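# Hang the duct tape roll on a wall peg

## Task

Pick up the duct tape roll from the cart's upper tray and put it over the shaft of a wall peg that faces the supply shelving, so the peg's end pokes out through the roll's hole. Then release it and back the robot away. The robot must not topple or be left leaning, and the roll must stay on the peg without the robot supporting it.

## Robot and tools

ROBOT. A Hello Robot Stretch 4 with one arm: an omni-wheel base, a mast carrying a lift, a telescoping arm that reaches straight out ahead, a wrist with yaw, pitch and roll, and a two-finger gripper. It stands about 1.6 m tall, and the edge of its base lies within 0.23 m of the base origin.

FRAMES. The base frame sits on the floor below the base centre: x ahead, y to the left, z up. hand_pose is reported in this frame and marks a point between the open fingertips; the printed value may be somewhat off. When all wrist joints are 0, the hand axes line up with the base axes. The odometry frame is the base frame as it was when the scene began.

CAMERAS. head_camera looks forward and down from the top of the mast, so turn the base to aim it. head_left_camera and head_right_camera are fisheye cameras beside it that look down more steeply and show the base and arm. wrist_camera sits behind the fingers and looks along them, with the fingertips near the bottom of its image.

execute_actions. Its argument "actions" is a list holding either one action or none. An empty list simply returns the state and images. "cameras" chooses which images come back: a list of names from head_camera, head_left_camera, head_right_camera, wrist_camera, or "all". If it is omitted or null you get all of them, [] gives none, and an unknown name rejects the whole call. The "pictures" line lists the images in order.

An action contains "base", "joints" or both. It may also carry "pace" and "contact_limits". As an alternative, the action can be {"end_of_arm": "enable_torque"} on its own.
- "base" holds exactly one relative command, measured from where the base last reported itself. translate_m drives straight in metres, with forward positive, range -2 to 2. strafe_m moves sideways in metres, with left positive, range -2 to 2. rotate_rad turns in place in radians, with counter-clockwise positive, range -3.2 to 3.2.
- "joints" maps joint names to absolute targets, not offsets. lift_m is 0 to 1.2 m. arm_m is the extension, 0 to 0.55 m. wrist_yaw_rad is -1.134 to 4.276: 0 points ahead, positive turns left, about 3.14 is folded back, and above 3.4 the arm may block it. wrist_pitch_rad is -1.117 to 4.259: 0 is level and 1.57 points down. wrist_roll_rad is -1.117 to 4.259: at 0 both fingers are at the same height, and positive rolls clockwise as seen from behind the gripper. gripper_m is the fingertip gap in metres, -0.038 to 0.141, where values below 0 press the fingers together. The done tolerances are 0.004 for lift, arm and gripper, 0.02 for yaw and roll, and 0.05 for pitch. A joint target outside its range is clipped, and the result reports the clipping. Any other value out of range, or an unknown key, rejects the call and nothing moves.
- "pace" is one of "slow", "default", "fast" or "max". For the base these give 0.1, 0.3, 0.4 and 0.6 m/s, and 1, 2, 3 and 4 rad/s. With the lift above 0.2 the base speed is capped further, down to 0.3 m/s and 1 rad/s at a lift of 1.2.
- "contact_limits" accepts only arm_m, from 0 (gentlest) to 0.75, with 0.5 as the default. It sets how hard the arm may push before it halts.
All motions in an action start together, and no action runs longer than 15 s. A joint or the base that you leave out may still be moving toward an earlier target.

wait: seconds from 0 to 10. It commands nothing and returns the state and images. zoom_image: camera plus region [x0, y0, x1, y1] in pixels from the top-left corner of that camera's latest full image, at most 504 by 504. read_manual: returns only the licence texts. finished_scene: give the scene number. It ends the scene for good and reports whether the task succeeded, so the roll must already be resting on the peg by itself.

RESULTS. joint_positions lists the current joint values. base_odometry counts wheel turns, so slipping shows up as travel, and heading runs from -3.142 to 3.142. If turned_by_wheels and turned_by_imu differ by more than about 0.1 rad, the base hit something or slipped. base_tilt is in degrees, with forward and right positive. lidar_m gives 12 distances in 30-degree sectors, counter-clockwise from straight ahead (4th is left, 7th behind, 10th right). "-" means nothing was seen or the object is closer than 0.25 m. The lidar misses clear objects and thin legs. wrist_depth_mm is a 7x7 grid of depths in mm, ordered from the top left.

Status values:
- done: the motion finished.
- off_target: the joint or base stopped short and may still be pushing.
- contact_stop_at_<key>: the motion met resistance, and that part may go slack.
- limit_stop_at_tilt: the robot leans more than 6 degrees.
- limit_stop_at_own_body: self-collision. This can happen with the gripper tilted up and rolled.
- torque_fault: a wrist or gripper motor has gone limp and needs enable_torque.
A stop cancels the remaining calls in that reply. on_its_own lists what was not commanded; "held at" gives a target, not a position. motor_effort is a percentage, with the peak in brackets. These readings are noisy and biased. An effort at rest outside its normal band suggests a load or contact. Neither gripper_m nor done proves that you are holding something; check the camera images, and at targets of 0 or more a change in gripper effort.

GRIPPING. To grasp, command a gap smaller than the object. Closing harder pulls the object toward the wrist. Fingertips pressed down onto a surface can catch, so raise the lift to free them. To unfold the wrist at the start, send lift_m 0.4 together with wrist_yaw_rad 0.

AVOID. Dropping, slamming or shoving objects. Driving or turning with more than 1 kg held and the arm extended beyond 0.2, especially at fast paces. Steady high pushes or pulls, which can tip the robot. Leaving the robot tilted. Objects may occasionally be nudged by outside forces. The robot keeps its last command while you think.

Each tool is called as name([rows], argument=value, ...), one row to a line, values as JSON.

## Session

execute_actions(actions=[])

Scene clock: 0.00 s.
base_odometry: x=+0.000 y=+0.000 heading=+0.000 (m, m, rad; odometry frame)
turned_by_wheels: +0.000 (rad since the last result)
turned_by_imu: +0.000 (rad since the last result)
base_tilt: forward=+0.7 right=+0.3 (deg)
lidar_m: 1.51 1.49 2.23 1.83 2.26 1.81 2.14 2.29 2.51 2.55 1.32 1.23
base_status: not commanded
joint_positions: lift_m=+0.216 arm_m=-0.001 wrist_yaw_rad=+3.170 wrist_pitch_rad=+0.003 wrist_roll_rad=-0.001 gripper_m=+0.057
joint_status: not commanded
motor_effort: lift_m=+19 arm_m=+0 wrist_yaw_rad=+0 wrist_pitch_rad=-5 wrist_roll_rad=+1 gripper_m=-2 wheel_0=+0 wheel_1=+0 wheel_2=+0 (%)
hand_pose: x=-0.1212 y=+0.0793 z=+0.3932 quat_wxyz=(-0.014, -0.001, -0.001, +1.000) (m; base frame)
wrist_depth_mm: - 136 - - - - 1983 / - 122 - - - 1863 1921 / - 120 167 - - 1863 1921 / 113 133 213 - - 1756 1921 / 218 - - - - 1661 1863 / 1464 1661 208 1756 1397 1618 1618 / 1042 991 1060 1078 991 1098 1098
pictures: head_camera, head_left_camera, head_right_camera, wrist_camera
Images, in order (width x height): head_camera 420x560, head_left_camera 420x672, head_right_camera 420x672, wrist_camera 616x392.

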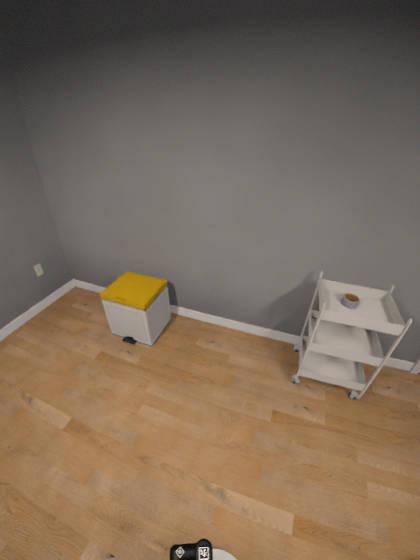

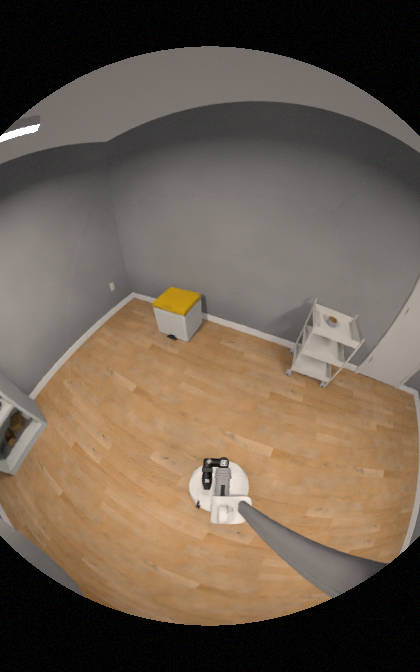

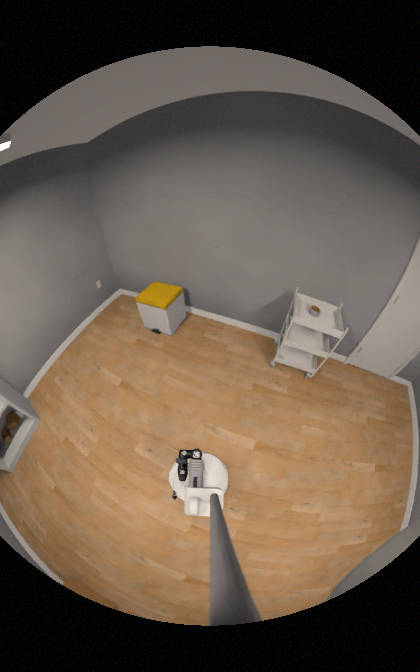

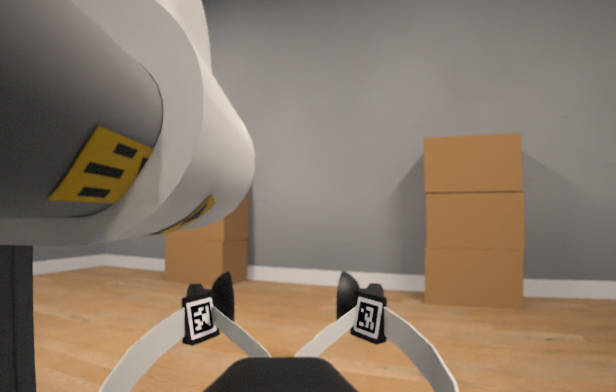

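zoom_image(camera="head_camera", region=[0, 250, 420, 420])

zoom_image(camera="head_camera", region=[280, 260, 420, 410])

Region (0, 250, 420, 420) of head_camera's 420x560 image, scaled by 1.200, with more detail than that image has; it fills the top 204 rows of this view, and the rest is white.

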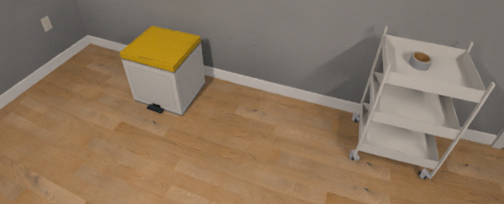

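Region (280, 260, 420, 410) of head_camera's 420x560 image, scaled by 3.360, with more detail than that image has; it fills the left 470 columns of this view, and the rest is white.

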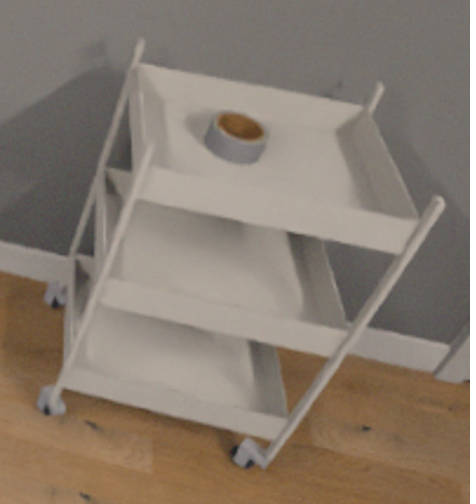

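execute_actions([
  {"base": {"rotate_rad": -0.326}, "joints": {"lift_m": 0.55, "wrist_yaw_rad": 0}, "pace": "fast"},
], cameras=["head_camera", "wrist_camera"])

Scene clock: 40.23 s.
base_odometry: x=+0.000 y=+0.000 heading=-0.326 (m, m, rad; odometry frame)
turned_by_wheels: -0.326 (rad since the last result)
turned_by_imu: -0.325 (rad since the last result)
base_tilt: forward=+0.4 right=+0.4 (deg)
lidar_m: 1.26 1.49 2.29 1.84 1.84 1.86 1.81 2.16 2.57 2.52 2.17 1.26
base_status: done
joint_positions: lift_m=+0.550 arm_m=-0.001 wrist_yaw_rad=+0.001 wrist_pitch_rad=+0.003 wrist_roll_rad=-0.001 gripper_m=+0.057
joint_status: all done
motor_effort: lift_m=+22(22) arm_m=+0(0) wrist_yaw_rad=-3(8) wrist_pitch_rad=-5(5) wrist_roll_rad=-1(3) gripper_m=-2(2) wheel_0=+1(5) wheel_1=+0(8) wheel_2=+0(5) (%)
hand_pose: x=+0.4581 y=-0.0872 z=+0.7272 quat_wxyz=(+1.000, -0.001, +0.001, +0.000) (m; base frame)
wrist_depth_mm: 1464 1464 1430 1430 1430 1430 1430 / 1464 1464 1430 1464 1397 1397 1366 / 1430 1464 1430 1430 1430 1397 1464 / 1430 1430 1464 1430 1397 1430 1430 / 1430 1430 1397 1397 1281 976 1397 / 1464 1464 209 1430 976 1308 1366 / 1397 1397 1397 1464 960 1397 1366
pictures: head_camera, wrist_camera
Images, in order (width x height): head_camera 420x560, wrist_camera 616x392.

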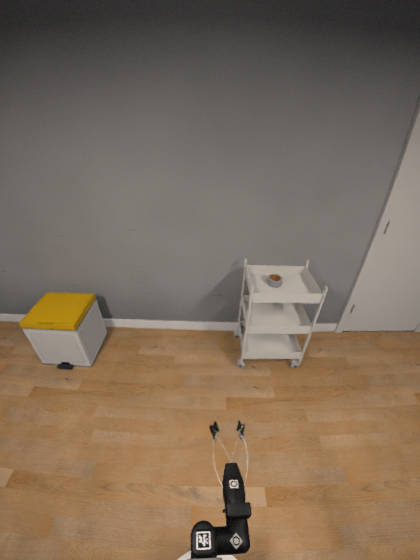

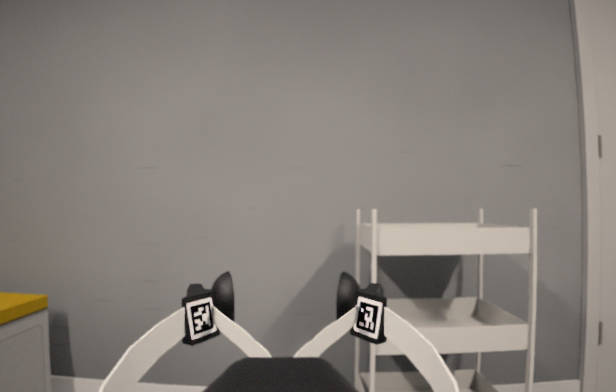

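zoom_image(camera="head_camera", region=[0, 250, 420, 400])

zoom_image(camera="head_camera", region=[220, 250, 360, 380])

Region (0, 250, 420, 400) of head_camera's 420x560 image, scaled by 1.200, with more detail than that image has; it fills the top 180 rows of this view, and the rest is white.

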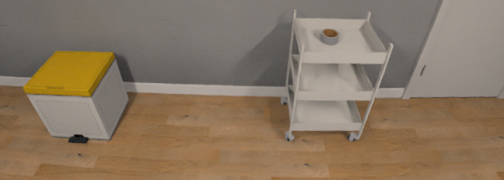

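Region (220, 250, 360, 380) of head_camera's 420x560 image, scaled by 3.600, with more detail than that image has; it fills the top 468 rows of this view, and the rest is white.

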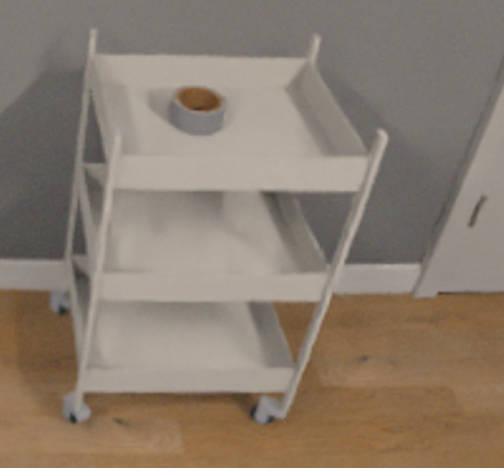

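zoom_image(camera="head_camera", region=[150, 410, 290, 560])

Region (150, 410, 290, 560) of head_camera's 420x560 image, scaled by 3.360, with more detail than that image has; it fills the left 470 columns of this view, and the rest is white.

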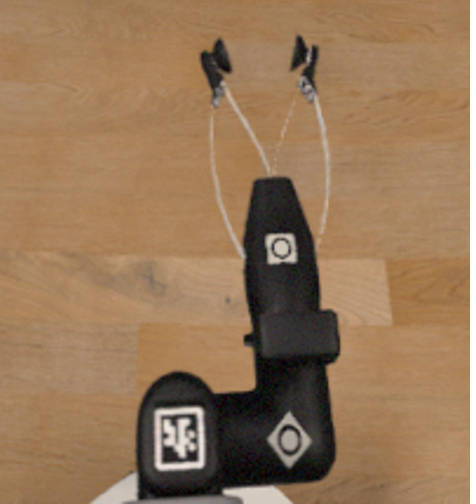

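execute_actions([
  {"base": {"translate_m": 0.88}, "joints": {"lift_m": 0.98, "wrist_pitch_rad": 1.57, "gripper_m": 0.141}, "pace": "max"},
], cameras=["head_camera", "wrist_camera"])

Scene clock: 73.80 s.
base_odometry: x=+0.834 y=-0.282 heading=-0.326 (m, m, rad; odometry frame)
turned_by_wheels: +0.000 (rad since the last result)
turned_by_imu: +0.003 (rad since the last result)
base_tilt: forward=+0.4 right=+0.4 (deg)
lidar_m: 0.76 0.82 0.92 2.16 2.22 2.58 2.68 2.96 2.63 2.41 0.44 0.44
base_status: done
joint_positions: lift_m=+0.980 arm_m=-0.001 wrist_yaw_rad=+0.000 wrist_pitch_rad=+1.570 wrist_roll_rad=-0.001 gripper_m=+0.141
joint_status: all done
motor_effort: lift_m=+20(26) arm_m=+0(0) wrist_yaw_rad=-1(1) wrist_pitch_rad=+1(4) wrist_roll_rad=+1(1) gripper_m=-1(0) wheel_0=+0(5) wheel_1=+1(7) wheel_2=+0(12) (%)
hand_pose: x=+0.1698 y=-0.0874 z=+0.8696 quat_wxyz=(+0.707, +0.000, +0.707, +0.000) (m; base frame)
wrist_depth_mm: 1078 1078 1118 1078 991 452 455 / 1078 1098 1098 1098 991 452 455 / 1098 1060 1098 1118 976 668 591 / 1060 1078 1118 1098 1118 1138 1138 / 1060 1060 878 891 1098 1118 1160 / 1042 200 866 866 214 1098 1138 / 1042 1060 854 159 1098 1118 1118
pictures: head_camera, wrist_camera
Images, in order (width x height): head_camera 420x560, wrist_camera 616x392.

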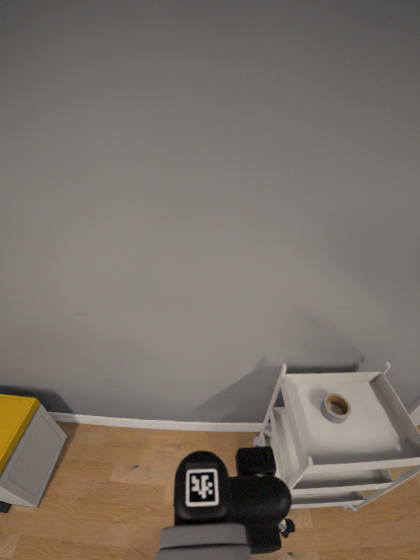

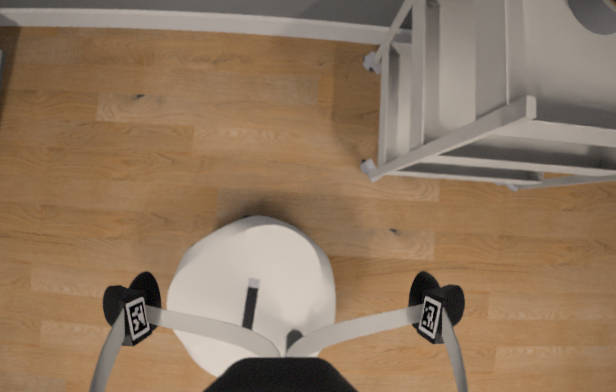

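execute_actions([
  {"base": {"strafe_m": -0.41}, "joints": {"arm_m": 0.35}, "pace": "fast"},
], cameras=["head_camera", "wrist_camera"])

Scene clock: 82.23 s.
base_odometry: x=+0.702 y=-0.670 heading=-0.326 (m, m, rad; odometry frame)
turned_by_wheels: +0.000 (rad since the last result)
turned_by_imu: +0.004 (rad since the last result)
base_tilt: forward=+0.4 right=+0.3 (deg)
lidar_m: 0.30 0.31 1.14 1.43 2.54 2.78 2.75 2.83 2.23 2.17 0.42 0.31
base_status: done
joint_positions: lift_m=+0.980 arm_m=+0.349 wrist_yaw_rad=+0.000 wrist_pitch_rad=+1.570 wrist_roll_rad=-0.001 gripper_m=+0.141
joint_status: all done
motor_effort: lift_m=+20(20) arm_m=+7(9) wrist_yaw_rad=-1(1) wrist_pitch_rad=+1(0) wrist_roll_rad=+0(0) gripper_m=-1(1) wheel_0=+0(6) wheel_1=-1(10) wheel_2=-1(2) (%)
hand_pose: x=+0.5200 y=-0.0874 z=+0.8696 quat_wxyz=(+0.707, -0.001, +0.707, +0.001) (m; base frame)
wrist_depth_mm: 364 351 343 334 322 304 298 / 517 512 492 473 449 424 399 / 991 424 430 647 627 627 554 / 1078 421 424 433 436 439 1118 / 1042 418 424 424 430 436 1118 / 1060 199 421 410 214 418 1118 / 1060 413 418 159 427 430 1138
pictures: head_camera, wrist_camera
Images, in order (width x height): head_camera 420x560, wrist_camera 616x392.

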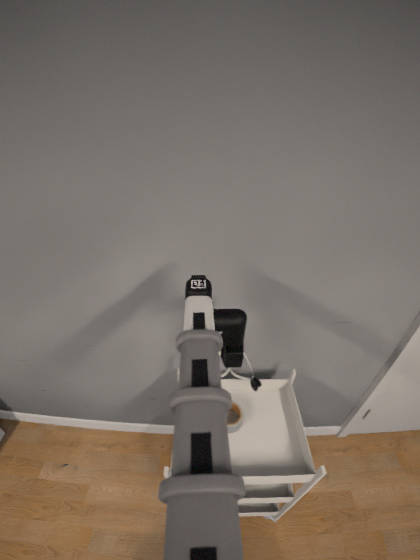

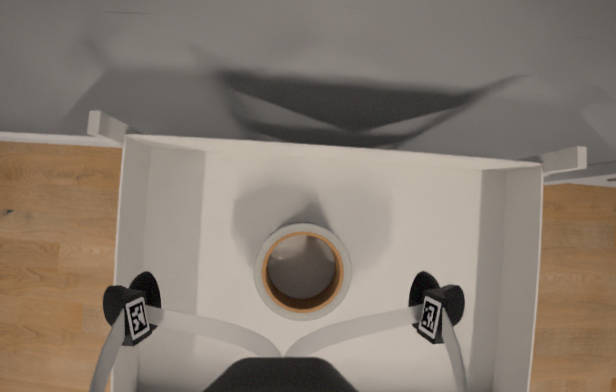

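execute_actions([
  {"base": {"strafe_m": -0.017}, "joints": {"arm_m": 0.336, "lift_m": 0.815}, "pace": "default"},
], cameras=["head_camera", "wrist_camera"])

Scene clock: 90.17 s.
base_odometry: x=+0.697 y=-0.686 heading=-0.326 (m, m, rad; odometry frame)
turned_by_wheels: +0.000 (rad since the last result)
turned_by_imu: +0.002 (rad since the last result)
base_tilt: forward=+0.3 right=+0.3 (deg)
lidar_m: 0.28 0.32 1.13 1.42 2.54 2.80 2.74 2.79 2.20 2.15 0.41 0.31
base_status: done
joint_positions: lift_m=+0.815 arm_m=+0.337 wrist_yaw_rad=+0.000 wrist_pitch_rad=+1.570 wrist_roll_rad=-0.001 gripper_m=+0.141
joint_status: all done
motor_effort: lift_m=+15(21) arm_m=-7(7) wrist_yaw_rad=-1(2) wrist_pitch_rad=+0(2) wrist_roll_rad=-1(3) gripper_m=+1(0) wheel_0=-1(3) wheel_1=-1(9) wheel_2=+0(0) (%)
hand_pose: x=+0.5084 y=-0.0874 z=+0.7050 quat_wxyz=(+0.707, -0.001, +0.707, +0.001) (m; base frame)
wrist_depth_mm: 389 375 366 355 343 325 319 / 229 248 244 237 246 382 394 / 257 260 263 267 271 272 273 / 258 258 263 265 266 270 273 / 255 257 259 262 267 270 271 / 253 200 250 260 215 268 270 / 251 254 256 159 263 265 267
pictures: head_camera, wrist_camera
Images, in order (width x height): head_camera 420x560, wrist_camera 616x392.

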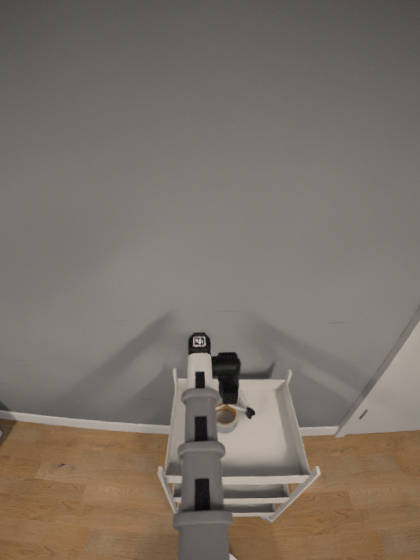

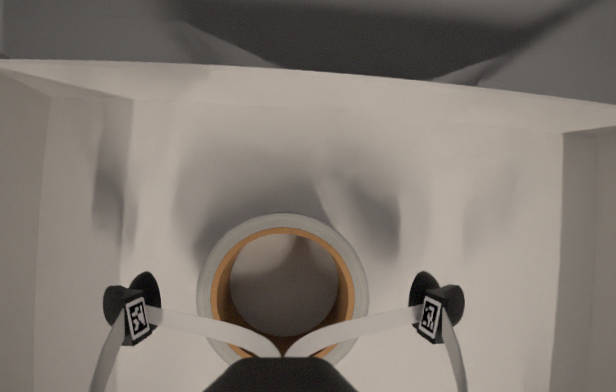

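execute_actions([
  {"joints": {"lift_m": 0.808, "gripper_m": 0.04}, "pace": "default"},
], cameras=["wrist_camera"])

Scene clock: 95.27 s.
base_odometry: x=+0.697 y=-0.686 heading=-0.326 (m, m, rad; odometry frame)
turned_by_wheels: +0.000 (rad since the last result)
turned_by_imu: +0.002 (rad since the last result)
base_tilt: forward=+0.5 right=+0.4 (deg)
lidar_m: 0.30 0.33 1.11 1.44 2.58 2.78 2.76 2.79 2.18 2.15 0.40 0.31
base_status: not commanded
joint_positions: lift_m=+0.808 arm_m=+0.337 wrist_yaw_rad=+0.000 wrist_pitch_rad=+1.570 wrist_roll_rad=-0.001 gripper_m=+0.040
joint_status: all done
motor_effort: lift_m=+15(15) arm_m=-7(7) wrist_yaw_rad=-1(1) wrist_pitch_rad=+1(1) wrist_roll_rad=+2(1) gripper_m=-19(17) wheel_0=-1(1) wheel_1=-1(1) wheel_2=+0(1) (%)
hand_pose: x=+0.5084 y=-0.0874 z=+0.6980 quat_wxyz=(+0.707, -0.001, +0.707, +0.001) (m; base frame)
wrist_depth_mm: 389 373 368 355 345 327 320 / 229 228 223 234 240 237 382 / 251 252 255 258 260 265 266 / 249 251 255 256 260 263 265 / 248 251 252 255 258 262 264 / 247 185 208 253 191 260 263 / 244 246 190 208 255 257 260
pictures: wrist_camera
Images, in order (width x height): wrist_camera 616x392.

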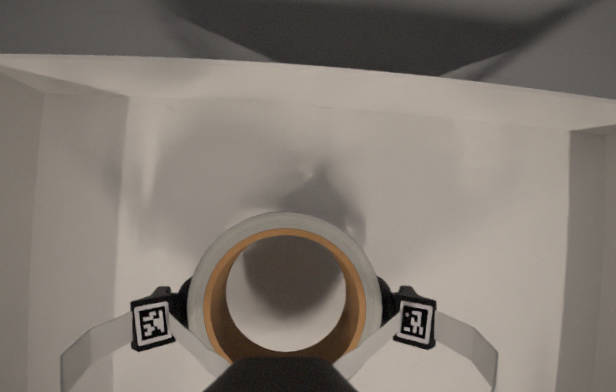

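execute_actions([
  {"joints": {"lift_m": 0.92}, "pace": "fast"},
], cameras=["wrist_camera"])

execute_actions([
  {"joints": {"arm_m": 0.0, "lift_m": 0.95}, "pace": "fast"},
], cameras=["wrist_camera"])

Scene clock: 106.43 s.
base_odometry: x=+0.697 y=-0.686 heading=-0.326 (m, m, rad; odometry frame)
turned_by_wheels: +0.000 (rad since the last result)
turned_by_imu: +0.002 (rad since the last result)
base_tilt: forward=+0.4 right=+0.4 (deg)
lidar_m: 0.30 0.32 1.14 1.46 2.57 2.78 2.76 2.80 2.21 2.15 0.43 0.31
base_status: not commanded
joint_positions: lift_m=+0.920 arm_m=+0.337 wrist_yaw_rad=+0.000 wrist_pitch_rad=+1.570 wrist_roll_rad=-0.001 gripper_m=+0.040
joint_status: all done
motor_effort: lift_m=+22(24) arm_m=-7(7) wrist_yaw_rad=-1(1) wrist_pitch_rad=+1(0) wrist_roll_rad=-1(1) gripper_m=-19(20) wheel_0=-1(1) wheel_1=-2(1) wheel_2=+0(0) (%)
hand_pose: x=+0.5084 y=-0.0874 z=+0.8094 quat_wxyz=(+0.707, -0.001, +0.707, +0.001) (m; base frame)
wrist_depth_mm: 389 373 366 355 343 325 317 / 462 544 530 504 484 452 430 / 917 364 366 373 375 379 544 / 991 362 366 368 370 379 357 / 991 362 362 364 373 377 351 / 991 185 209 364 190 373 336 / 976 355 190 208 366 355 338
pictures: wrist_camera
Images, in order (width x height): wrist_camera 616x392.

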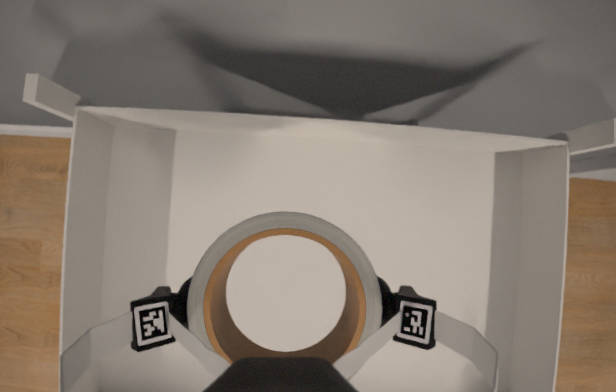

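Scene clock: 108.20 s.
base_odometry: x=+0.697 y=-0.686 heading=-0.326 (m, m, rad; odometry frame)
turned_by_wheels: +0.000 (rad since the last result)
turned_by_imu: +0.001 (rad since the last result)
base_tilt: forward=+0.4 right=+0.5 (deg)
lidar_m: 0.29 0.32 1.13 1.43 2.57 2.76 2.75 2.77 2.22 2.15 0.40 0.32
base_status: not commanded
joint_positions: lift_m=+0.950 arm_m=+0.001 wrist_yaw_rad=+0.000 wrist_pitch_rad=+1.570 wrist_roll_rad=-0.001 gripper_m=+0.040
joint_status: all done
motor_effort: lift_m=+22(25) arm_m=-7(8) wrist_yaw_rad=+0(1) wrist_pitch_rad=+0(0) wrist_roll_rad=+0(2) gripper_m=-19(19) wheel_0=-1(1) wheel_1=-1(2) wheel_2=+0(1) (%)
hand_pose: x=+0.1723 y=-0.0874 z=+0.8394 quat_wxyz=(+0.707, +0.000, +0.707, +0.000) (m; base frame)
wrist_depth_mm: 1042 399 402 404 415 415 946 / 332 399 404 407 410 413 1138 / 1025 597 661 615 410 413 1118 / 1042 1060 1060 1078 1078 1118 1078 / 1008 1042 842 842 1078 1098 1098 / 1042 184 209 842 190 1060 1098 / 1025 1042 189 208 1060 1078 1098
pictures: wrist_camera
Images, in order (width x height): wrist_camera 616x392.

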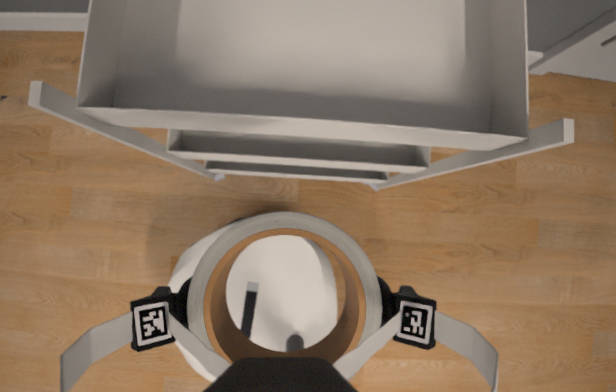

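execute_actions([
  {"base": {"rotate_rad": -2.1}, "joints": {"wrist_pitch_rad": 0.0}, "pace": "default"},
])

Scene clock: 113.93 s.
base_odometry: x=+0.697 y=-0.686 heading=-2.426 (m, m, rad; odometry frame)
turned_by_wheels: -2.100 (rad since the last result)
turned_by_imu: -2.105 (rad since the last result)
base_tilt: forward=+0.6 right=+0.3 (deg)
lidar_m: 2.19 2.15 0.42 0.30 0.30 0.34 1.12 1.49 2.55 2.78 2.72 2.80
base_status: done
joint_positions: lift_m=+0.950 arm_m=+0.001 wrist_yaw_rad=+0.000 wrist_pitch_rad=+0.004 wrist_roll_rad=-0.001 gripper_m=+0.040
joint_status: all done
motor_effort: lift_m=+22(22) arm_m=-7(7) wrist_yaw_rad=-1(2) wrist_pitch_rad=-11(16) wrist_roll_rad=+0(2) gripper_m=-20(18) wheel_0=+0(6) wheel_1=+0(8) wheel_2=-1(6) (%)
hand_pose: x=+0.4606 y=-0.0874 z=+1.1267 quat_wxyz=(+1.000, -0.001, +0.002, +0.000) (m; base frame)
wrist_depth_mm: 1661 1863 - - - - - / 1661 1808 - - - - - / 1618 1808 - - - - - / 1618 1808 - - - - - / 1661 1808 1863 - - - - / 1618 184 208 - 190 - - / 1576 1808 189 208 - - -
pictures: head_camera, head_left_camera, head_right_camera, wrist_camera
Images, in order (width x height): head_camera 420x560, head_left_camera 420x672, head_right_camera 420x672, wrist_camera 616x392.

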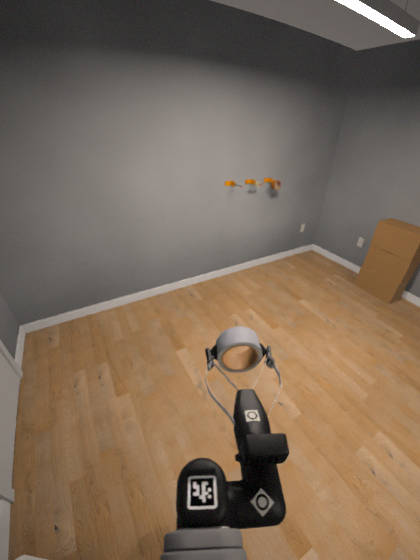

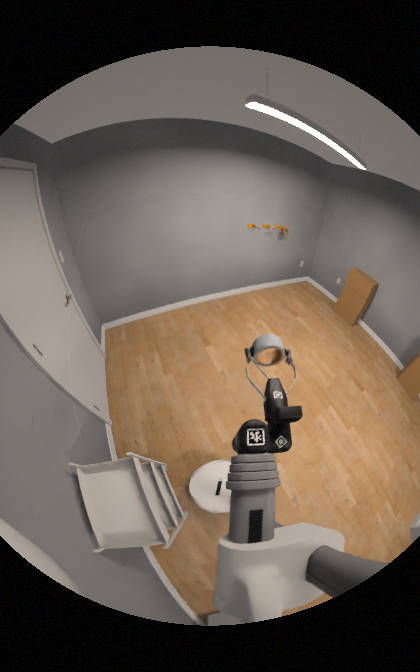

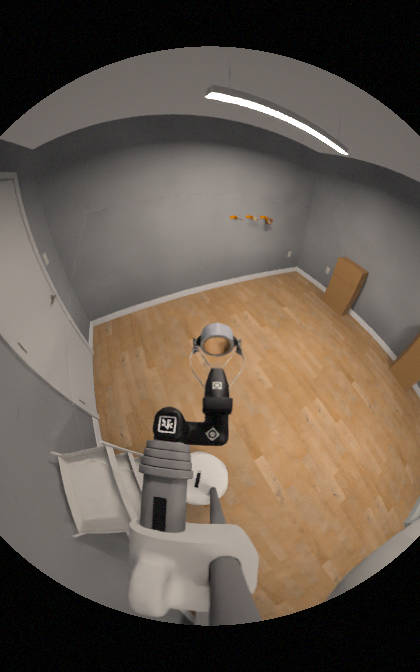

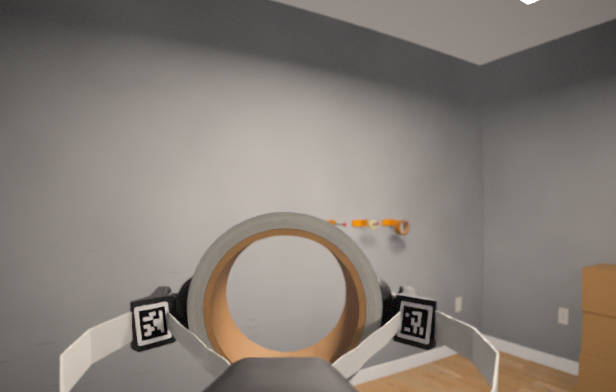

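zoom_image(camera="head_camera", region=[200, 160, 330, 270])

zoom_image(camera="head_camera", region=[0, 220, 420, 400])

Region (200, 160, 330, 270) of head_camera's 420x560 image, scaled by 3.877, with more detail than that image has; it fills the top 426 rows of this view, and the rest is white.

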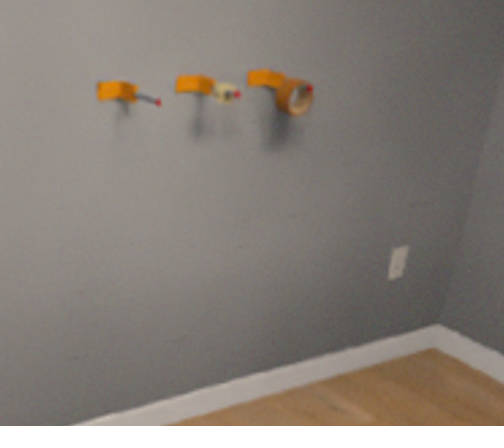

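Region (0, 220, 420, 400) of head_camera's 420x560 image, scaled by 1.200, with more detail than that image has; it fills the top 216 rows of this view, and the rest is white.

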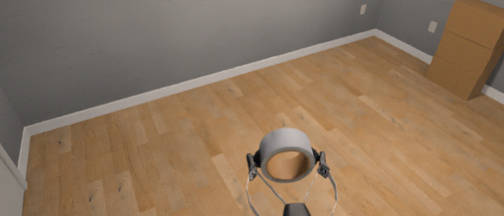

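execute_actions([
  {"base": {"rotate_rad": -0.309}, "joints": {"lift_m": 0.865}, "pace": "fast"},
], cameras=["head_camera"])

execute_actions([
  {"base": {"translate_m": 1.86}, "pace": "fast"},
], cameras=["head_camera", "wrist_camera"])

Scene clock: 151.33 s.
base_odometry: x=+0.697 y=-0.686 heading=-2.735 (m, m, rad; odometry frame)
turned_by_wheels: -0.309 (rad since the last result)
turned_by_imu: -0.308 (rad since the last result)
base_tilt: forward=+0.5 right=+0.3 (deg)
lidar_m: 2.47 2.15 1.40 0.36 0.30 0.29 0.88 1.32 2.59 2.57 2.77 2.83
base_status: done
joint_positions: lift_m=+0.865 arm_m=+0.001 wrist_yaw_rad=+0.000 wrist_pitch_rad=+0.004 wrist_roll_rad=-0.001 gripper_m=+0.040
joint_status: all done
motor_effort: lift_m=+16(19) arm_m=-7(7) wrist_yaw_rad=-1(1) wrist_pitch_rad=-10(11) wrist_roll_rad=+0(1) gripper_m=-18(19) wheel_0=+0(3) wheel_1=+1(7) wheel_2=+1(5) (%)
hand_pose: x=+0.4606 y=-0.0874 z=+1.0423 quat_wxyz=(+1.000, -0.001, +0.002, +0.000) (m; base frame)
wrist_depth_mm: 1661 1983 - - - - - / 1708 - - - - - - / 1708 - - - - - - / 1708 1921 - - - - - / 1756 - - - - - - / 1708 183 208 - 190 - - / 1576 1983 189 210 - - -
pictures: head_camera
Images, in order (width x height): head_camera 420x560.

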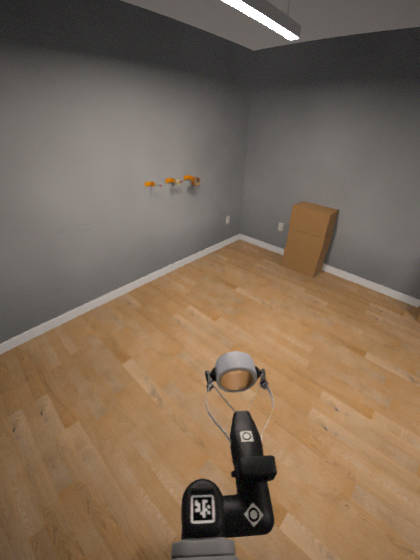

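Scene clock: 157.47 s.
base_odometry: x=-1.011 y=-1.422 heading=-2.735 (m, m, rad; odometry frame)
turned_by_wheels: +0.000 (rad since the last result)
turned_by_imu: +0.005 (rad since the last result)
base_tilt: forward=+0.3 right=+0.5 (deg)
lidar_m: 0.76 0.66 0.80 0.98 1.69 2.00 1.92 3.25 3.38 2.00 1.42 1.60
base_status: done
joint_positions: lift_m=+0.865 arm_m=+0.001 wrist_yaw_rad=+0.000 wrist_pitch_rad=+0.004 wrist_roll_rad=-0.001 gripper_m=+0.040
joint_status: not commanded
motor_effort: lift_m=+16(16) arm_m=-7(7) wrist_yaw_rad=-1(0) wrist_pitch_rad=-10(10) wrist_roll_rad=+0(1) gripper_m=-20(18) wheel_0=+0(5) wheel_1=+1(7) wheel_2=+2(10) (%)
hand_pose: x=+0.4606 y=-0.0874 z=+1.0423 quat_wxyz=(+1.000, -0.001, +0.002, +0.000) (m; base frame)
wrist_depth_mm: 597 699 842 1060 1430 1464 1281 / 603 699 854 1042 1430 1430 1255 / 597 699 842 1078 1430 1464 1281 / 597 691 798 1060 1430 1464 1255 / 597 699 715 960 1397 1397 1229 / 597 183 208 1025 190 1397 1281 / 554 668 189 208 1336 1336 1255
pictures: head_camera, wrist_camera
Images, in order (width x height): head_camera 420x560, wrist_camera 616x392.

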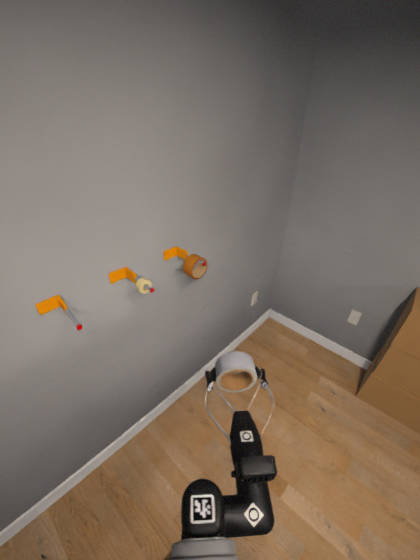

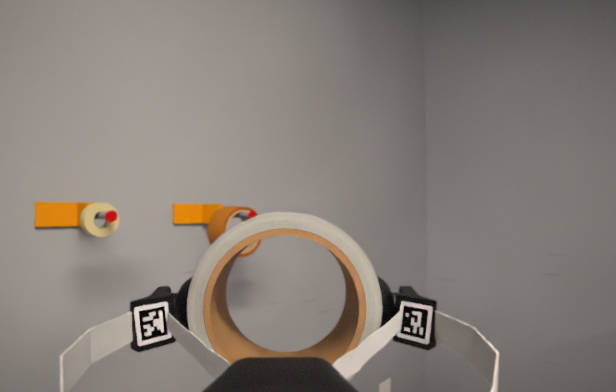

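Now rotate to face the wall.

execute_actions([
  {"base": {"rotate_rad": 0.774}, "pace": "default"},
], cameras=["head_camera", "wrist_camera"])

Scene clock: 160.90 s.
base_odometry: x=-1.012 y=-1.422 heading=-1.961 (m, m, rad; odometry frame)
turned_by_wheels: +0.774 (rad since the last result)
turned_by_imu: +0.778 (rad since the last result)
base_tilt: forward=+0.5 right=+0.4 (deg)
lidar_m: 0.64 0.87 1.18 1.98 1.90 2.88 3.97 2.23 1.49 1.42 0.94 0.78
base_status: done
joint_positions: lift_m=+0.865 arm_m=+0.001 wrist_yaw_rad=+0.000 wrist_pitch_rad=+0.004 wrist_roll_rad=-0.001 gripper_m=+0.040
joint_status: not commanded
motor_effort: lift_m=+16(16) arm_m=-7(7) wrist_yaw_rad=-2(2) wrist_pitch_rad=-10(10) wrist_roll_rad=-1(2) gripper_m=-19(19) wheel_0=-2(8) wheel_1=-1(6) wheel_2=-1(8) (%)
hand_pose: x=+0.4606 y=-0.0873 z=+1.0423 quat_wxyz=(+1.000, -0.001, +0.002, +0.000) (m; base frame)
wrist_depth_mm: 585 585 591 597 603 609 621 / 580 580 597 603 597 609 615 / 580 580 591 597 609 603 609 / 574 580 585 585 597 603 603 / 569 574 574 585 591 597 609 / 564 183 209 585 190 591 603 / 559 569 189 210 585 591 597
pictures: head_camera, wrist_camera
Images, in order (width x height): head_camera 420x560, wrist_camera 616x392.

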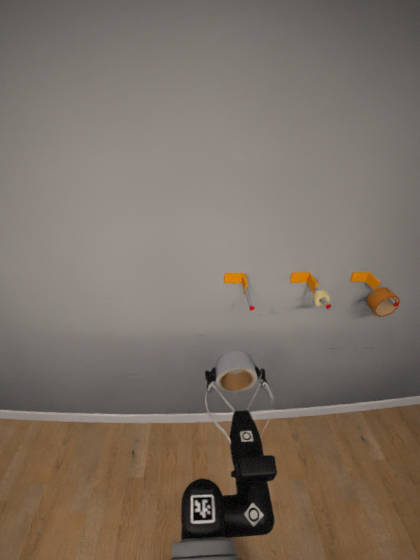

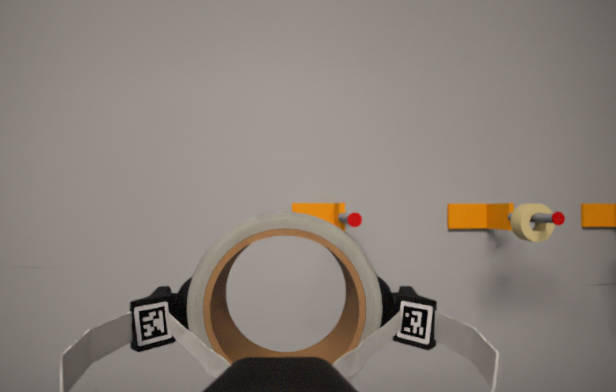

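zoom_image(camera="wrist_camera", region=[280, 190, 400, 250])

zoom_image(camera="wrist_camera", region=[436, 190, 616, 260])

Region (280, 190, 400, 250) of wrist_camera's 616x392 image, scaled by 4.200.

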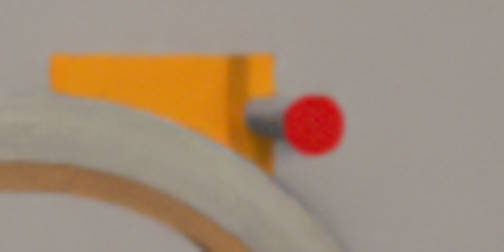

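Region (436, 190, 616, 260) of wrist_camera's 616x392 image, scaled by 2.800.

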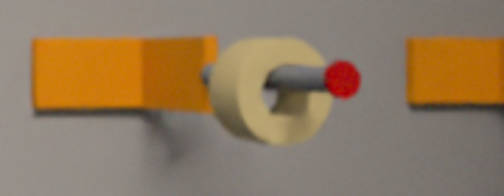

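execute_actions([
  {"base": {"strafe_m": -0.078}, "joints": {"lift_m": 0.883, "arm_m": 0.11}, "pace": "default"},
], cameras=["head_camera", "wrist_camera"])

Scene clock: 197.70 s.
base_odometry: x=-1.084 y=-1.392 heading=-1.961 (m, m, rad; odometry frame)
turned_by_wheels: +0.000 (rad since the last result)
turned_by_imu: +0.002 (rad since the last result)
base_tilt: forward=+0.5 right=+0.5 (deg)
lidar_m: 0.67 0.86 1.16 2.05 1.98 2.99 3.65 2.20 1.39 1.35 1.17 0.74
base_status: done
joint_positions: lift_m=+0.883 arm_m=+0.109 wrist_yaw_rad=+0.000 wrist_pitch_rad=+0.004 wrist_roll_rad=-0.001 gripper_m=+0.040
joint_status: all done
motor_effort: lift_m=+22(24) arm_m=+7(8) wrist_yaw_rad=+0(1) wrist_pitch_rad=-10(10) wrist_roll_rad=+0(1) gripper_m=-21(18) wheel_0=-1(9) wheel_1=+0(9) wheel_2=+1(1) (%)
hand_pose: x=+0.5681 y=-0.0874 z=+1.0598 quat_wxyz=(+1.000, -0.001, +0.002, +0.000) (m; base frame)
wrist_depth_mm: 473 473 480 492 496 496 504 / 473 477 473 480 488 496 500 / 469 473 480 480 488 492 492 / 466 473 473 484 484 488 496 / 462 466 466 473 484 488 433 / 459 184 208 473 190 484 492 / 455 462 189 209 477 484 492
pictures: head_camera, wrist_camera
Images, in order (width x height): head_camera 420x560, wrist_camera 616x392.

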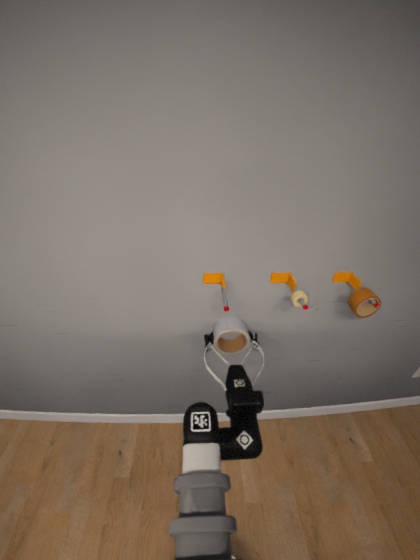

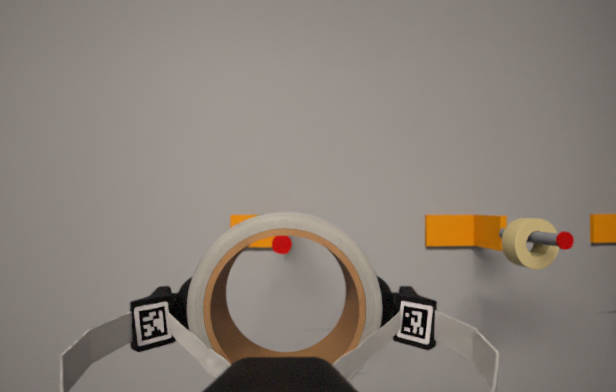

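execute_actions(actions=[])

Scene clock: 205.53 s.
base_odometry: x=-1.084 y=-1.392 heading=-1.961 (m, m, rad; odometry frame)
turned_by_wheels: +0.000 (rad since the last result)
turned_by_imu: +0.001 (rad since the last result)
base_tilt: forward=+0.4 right=+0.4 (deg)
lidar_m: 0.65 0.84 1.18 2.05 1.97 3.01 3.66 2.18 1.40 1.35 1.16 0.73
base_status: done
joint_positions: lift_m=+0.883 arm_m=+0.109 wrist_yaw_rad=+0.000 wrist_pitch_rad=+0.004 wrist_roll_rad=-0.001 gripper_m=+0.040
joint_status: all done
motor_effort: lift_m=+22(24) arm_m=+7(8) wrist_yaw_rad=+0(1) wrist_pitch_rad=-10(10) wrist_roll_rad=-1(1) gripper_m=-19(18) wheel_0=+0(9) wheel_1=+0(9) wheel_2=+0(1) (%)
hand_pose: x=+0.5681 y=-0.0874 z=+1.0598 quat_wxyz=(+1.000, -0.001, +0.002, +0.000) (m; base frame)
wrist_depth_mm: 473 477 480 488 496 500 504 / 477 473 477 484 488 496 504 / 469 469 480 484 488 492 496 / 466 469 477 477 484 496 500 / 462 473 473 480 484 484 433 / 455 185 208 477 190 484 488 / 459 462 189 208 480 484 488
pictures: head_camera, head_left_camera, head_right_camera, wrist_camera
Images, in order (width x height): head_camera 420x560, head_left_camera 420x672, head_right_camera 420x672, wrist_camera 616x392.

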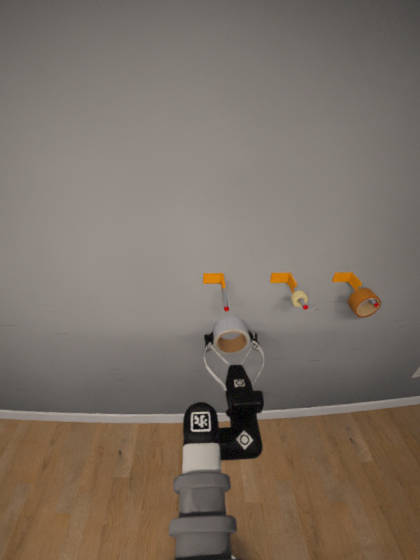

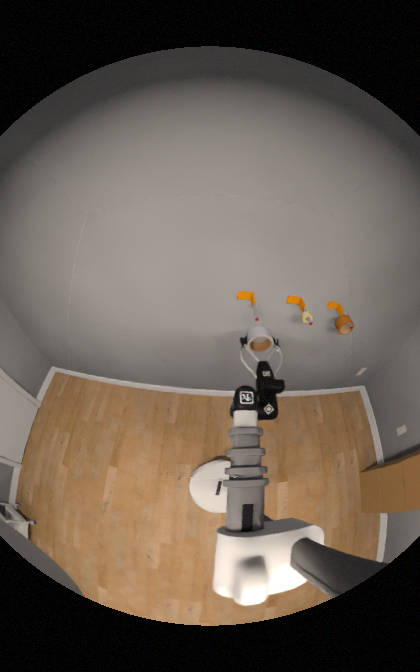

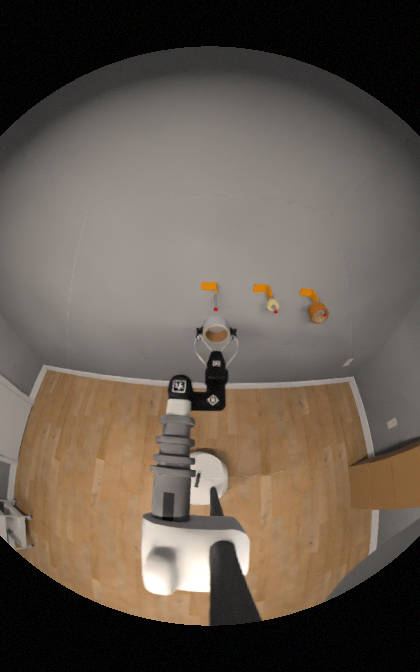

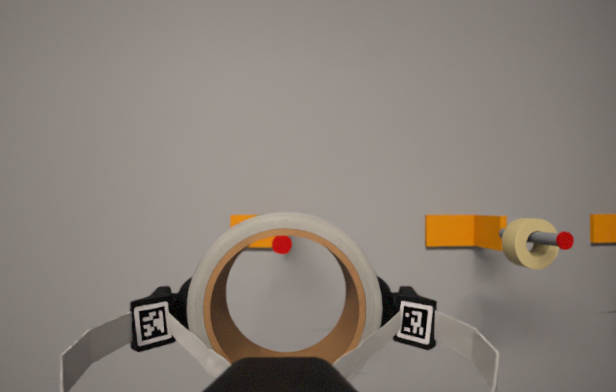

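execute_actions([
  {"joints":{"arm_m":0.21},"pace":"slow","contact_limits":{"arm_m":0.3}},
], cameras=["wrist_camera","head_camera"])

Scene clock: 211.47 s.
base_odometry: x=-1.084 y=-1.392 heading=-1.961 (m, m, rad; odometry frame)
turned_by_wheels: +0.000 (rad since the last result)
turned_by_imu: +0.002 (rad since the last result)
base_tilt: forward=+0.5 right=+0.5 (deg)
lidar_m: 0.74 0.85 1.17 2.05 1.98 2.99 3.65 2.18 1.39 1.36 1.18 0.74
base_status: not commanded
joint_positions: lift_m=+0.883 arm_m=+0.209 wrist_yaw_rad=+0.000 wrist_pitch_rad=+0.004 wrist_roll_rad=-0.001 gripper_m=+0.040
joint_status: all done
motor_effort: lift_m=+22(22) arm_m=+7(8) wrist_yaw_rad=+0(1) wrist_pitch_rad=-10(10) wrist_roll_rad=+0(1) gripper_m=-20(19) wheel_0=-1(1) wheel_1=+0(0) wheel_2=+0(0) (%)
contact_limits: arm_m 0.3
hand_pose: x=+0.6681 y=-0.0874 z=+1.0598 quat_wxyz=(+1.000, -0.001, +0.002, +0.000) (m; base frame)
wrist_depth_mm: 373 377 382 387 392 392 399 / 373 375 377 382 384 389 397 / 368 373 377 382 387 389 394 / 368 375 375 382 384 387 394 / 368 373 368 221 379 382 353 / 364 185 208 375 190 382 387 / 362 368 189 209 377 382 384
pictures: head_camera, wrist_camera
Images, in order (width x height): head_camera 420x560, wrist_camera 616x392.

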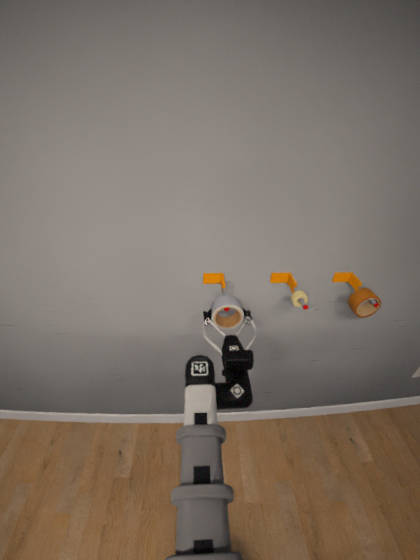

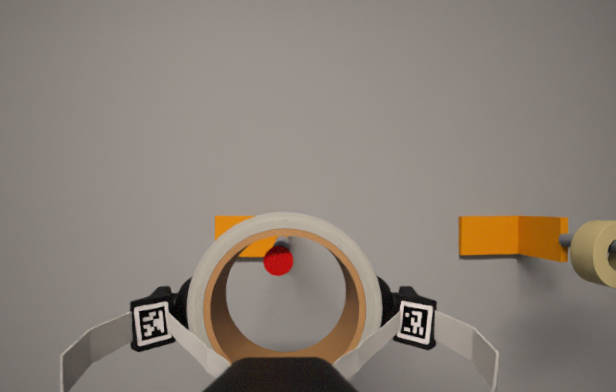

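execute_actions([
  {"joints":{"arm_m":0.272},"pace":"slow","contact_limits":{"arm_m":0.3}},
], cameras=["wrist_camera","head_camera"])

Scene clock: 219.37 s.
base_odometry: x=-1.084 y=-1.392 heading=-1.961 (m, m, rad; odometry frame)
turned_by_wheels: +0.000 (rad since the last result)
turned_by_imu: +0.002 (rad since the last result)
base_tilt: forward=+0.6 right=+0.4 (deg)
lidar_m: 0.78 0.84 1.16 2.03 1.96 3.03 3.63 2.18 1.39 1.36 1.15 0.75
base_status: not commanded
joint_positions: lift_m=+0.883 arm_m=+0.271 wrist_yaw_rad=+0.000 wrist_pitch_rad=+0.004 wrist_roll_rad=-0.001 gripper_m=+0.040
joint_status: all done
motor_effort: lift_m=+22(22) arm_m=+7(7) wrist_yaw_rad=-1(2) wrist_pitch_rad=-10(9) wrist_roll_rad=-1(1) gripper_m=-20(20) wheel_0=-1(1) wheel_1=+0(0) wheel_2=+1(1) (%)
contact_limits: arm_m 0.3
hand_pose: x=+0.7301 y=-0.0874 z=+1.0598 quat_wxyz=(+1.000, -0.001, +0.002, +0.000) (m; base frame)
wrist_depth_mm: 312 314 317 320 325 329 330 / 309 315 315 322 322 325 327 / 309 310 317 317 322 324 327 / 309 309 314 319 322 322 329 / 307 309 306 221 319 322 319 / 304 185 204 314 190 320 324 / 300 303 189 209 315 317 322
pictures: head_camera, wrist_camera
Images, in order (width x height): head_camera 420x560, wrist_camera 616x392.

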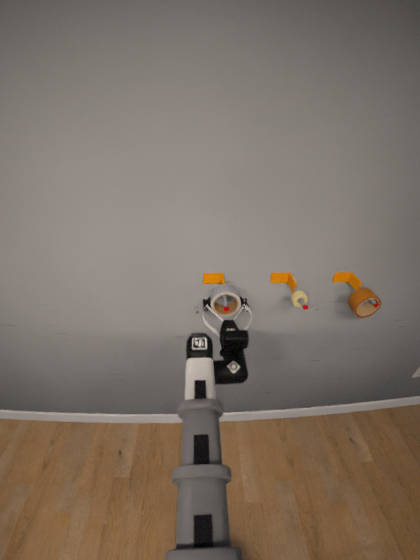

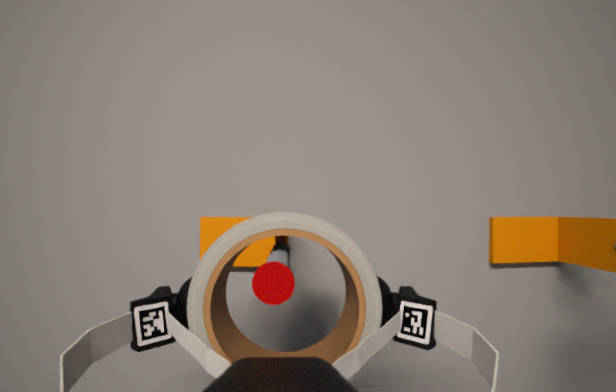

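zoom_image(camera="wrist_camera", region=[180, 190, 400, 370])

zoom_image(camera="head_camera", region=[170, 250, 290, 350])

Region (180, 190, 400, 370) of wrist_camera's 616x392 image, scaled by 2.291; it fills the top 412 rows of this view, and the rest is white.

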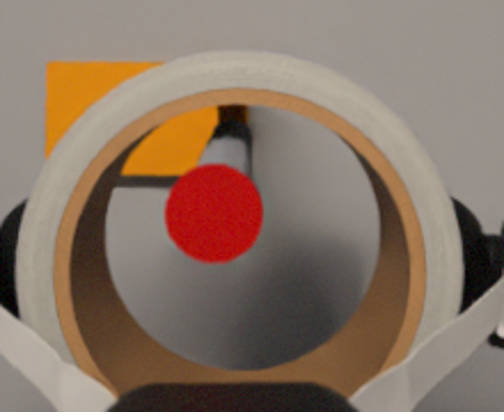

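Region (170, 250, 290, 350) of head_camera's 420x560 image, scaled by 4.200, with more detail than that image has.

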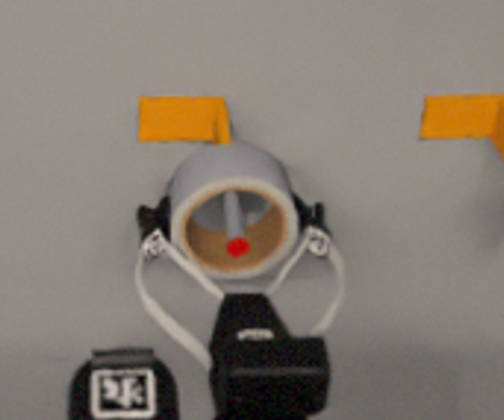

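execute_actions([
  {"joints":{"lift_m":0.877},"pace":"slow"},
], cameras=["wrist_camera"])

Scene clock: 226.20 s.
base_odometry: x=-1.084 y=-1.392 heading=-1.961 (m, m, rad; odometry frame)
turned_by_wheels: +0.000 (rad since the last result)
turned_by_imu: +0.001 (rad since the last result)
base_tilt: forward=+0.5 right=+0.4 (deg)
lidar_m: 0.79 0.85 1.17 2.05 1.97 3.01 3.63 2.18 1.39 1.35 1.17 0.74
base_status: not commanded
joint_positions: lift_m=+0.877 arm_m=+0.271 wrist_yaw_rad=+0.000 wrist_pitch_rad=+0.004 wrist_roll_rad=-0.001 gripper_m=+0.040
joint_status: all done
motor_effort: lift_m=+15(20) arm_m=+7(7) wrist_yaw_rad=-1(1) wrist_pitch_rad=-10(10) wrist_roll_rad=+0(0) gripper_m=-18(20) wheel_0=+0(1) wheel_1=+0(0) wheel_2=+0(1) (%)
hand_pose: x=+0.7301 y=-0.0874 z=+1.0544 quat_wxyz=(+1.000, -0.001, +0.002, +0.000) (m; base frame)
wrist_depth_mm: 310 315 317 320 324 329 330 / 310 312 319 320 324 327 330 / 309 312 315 319 322 325 329 / 307 310 314 317 319 324 327 / 304 309 304 193 319 320 317 / 303 185 208 314 190 322 322 / 301 306 189 208 312 317 322
pictures: wrist_camera
Images, in order (width x height): wrist_camera 616x392.

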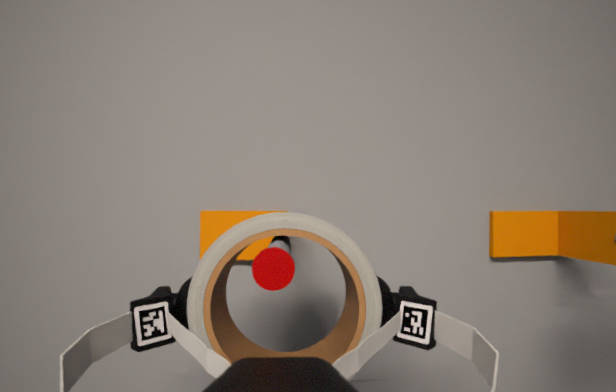

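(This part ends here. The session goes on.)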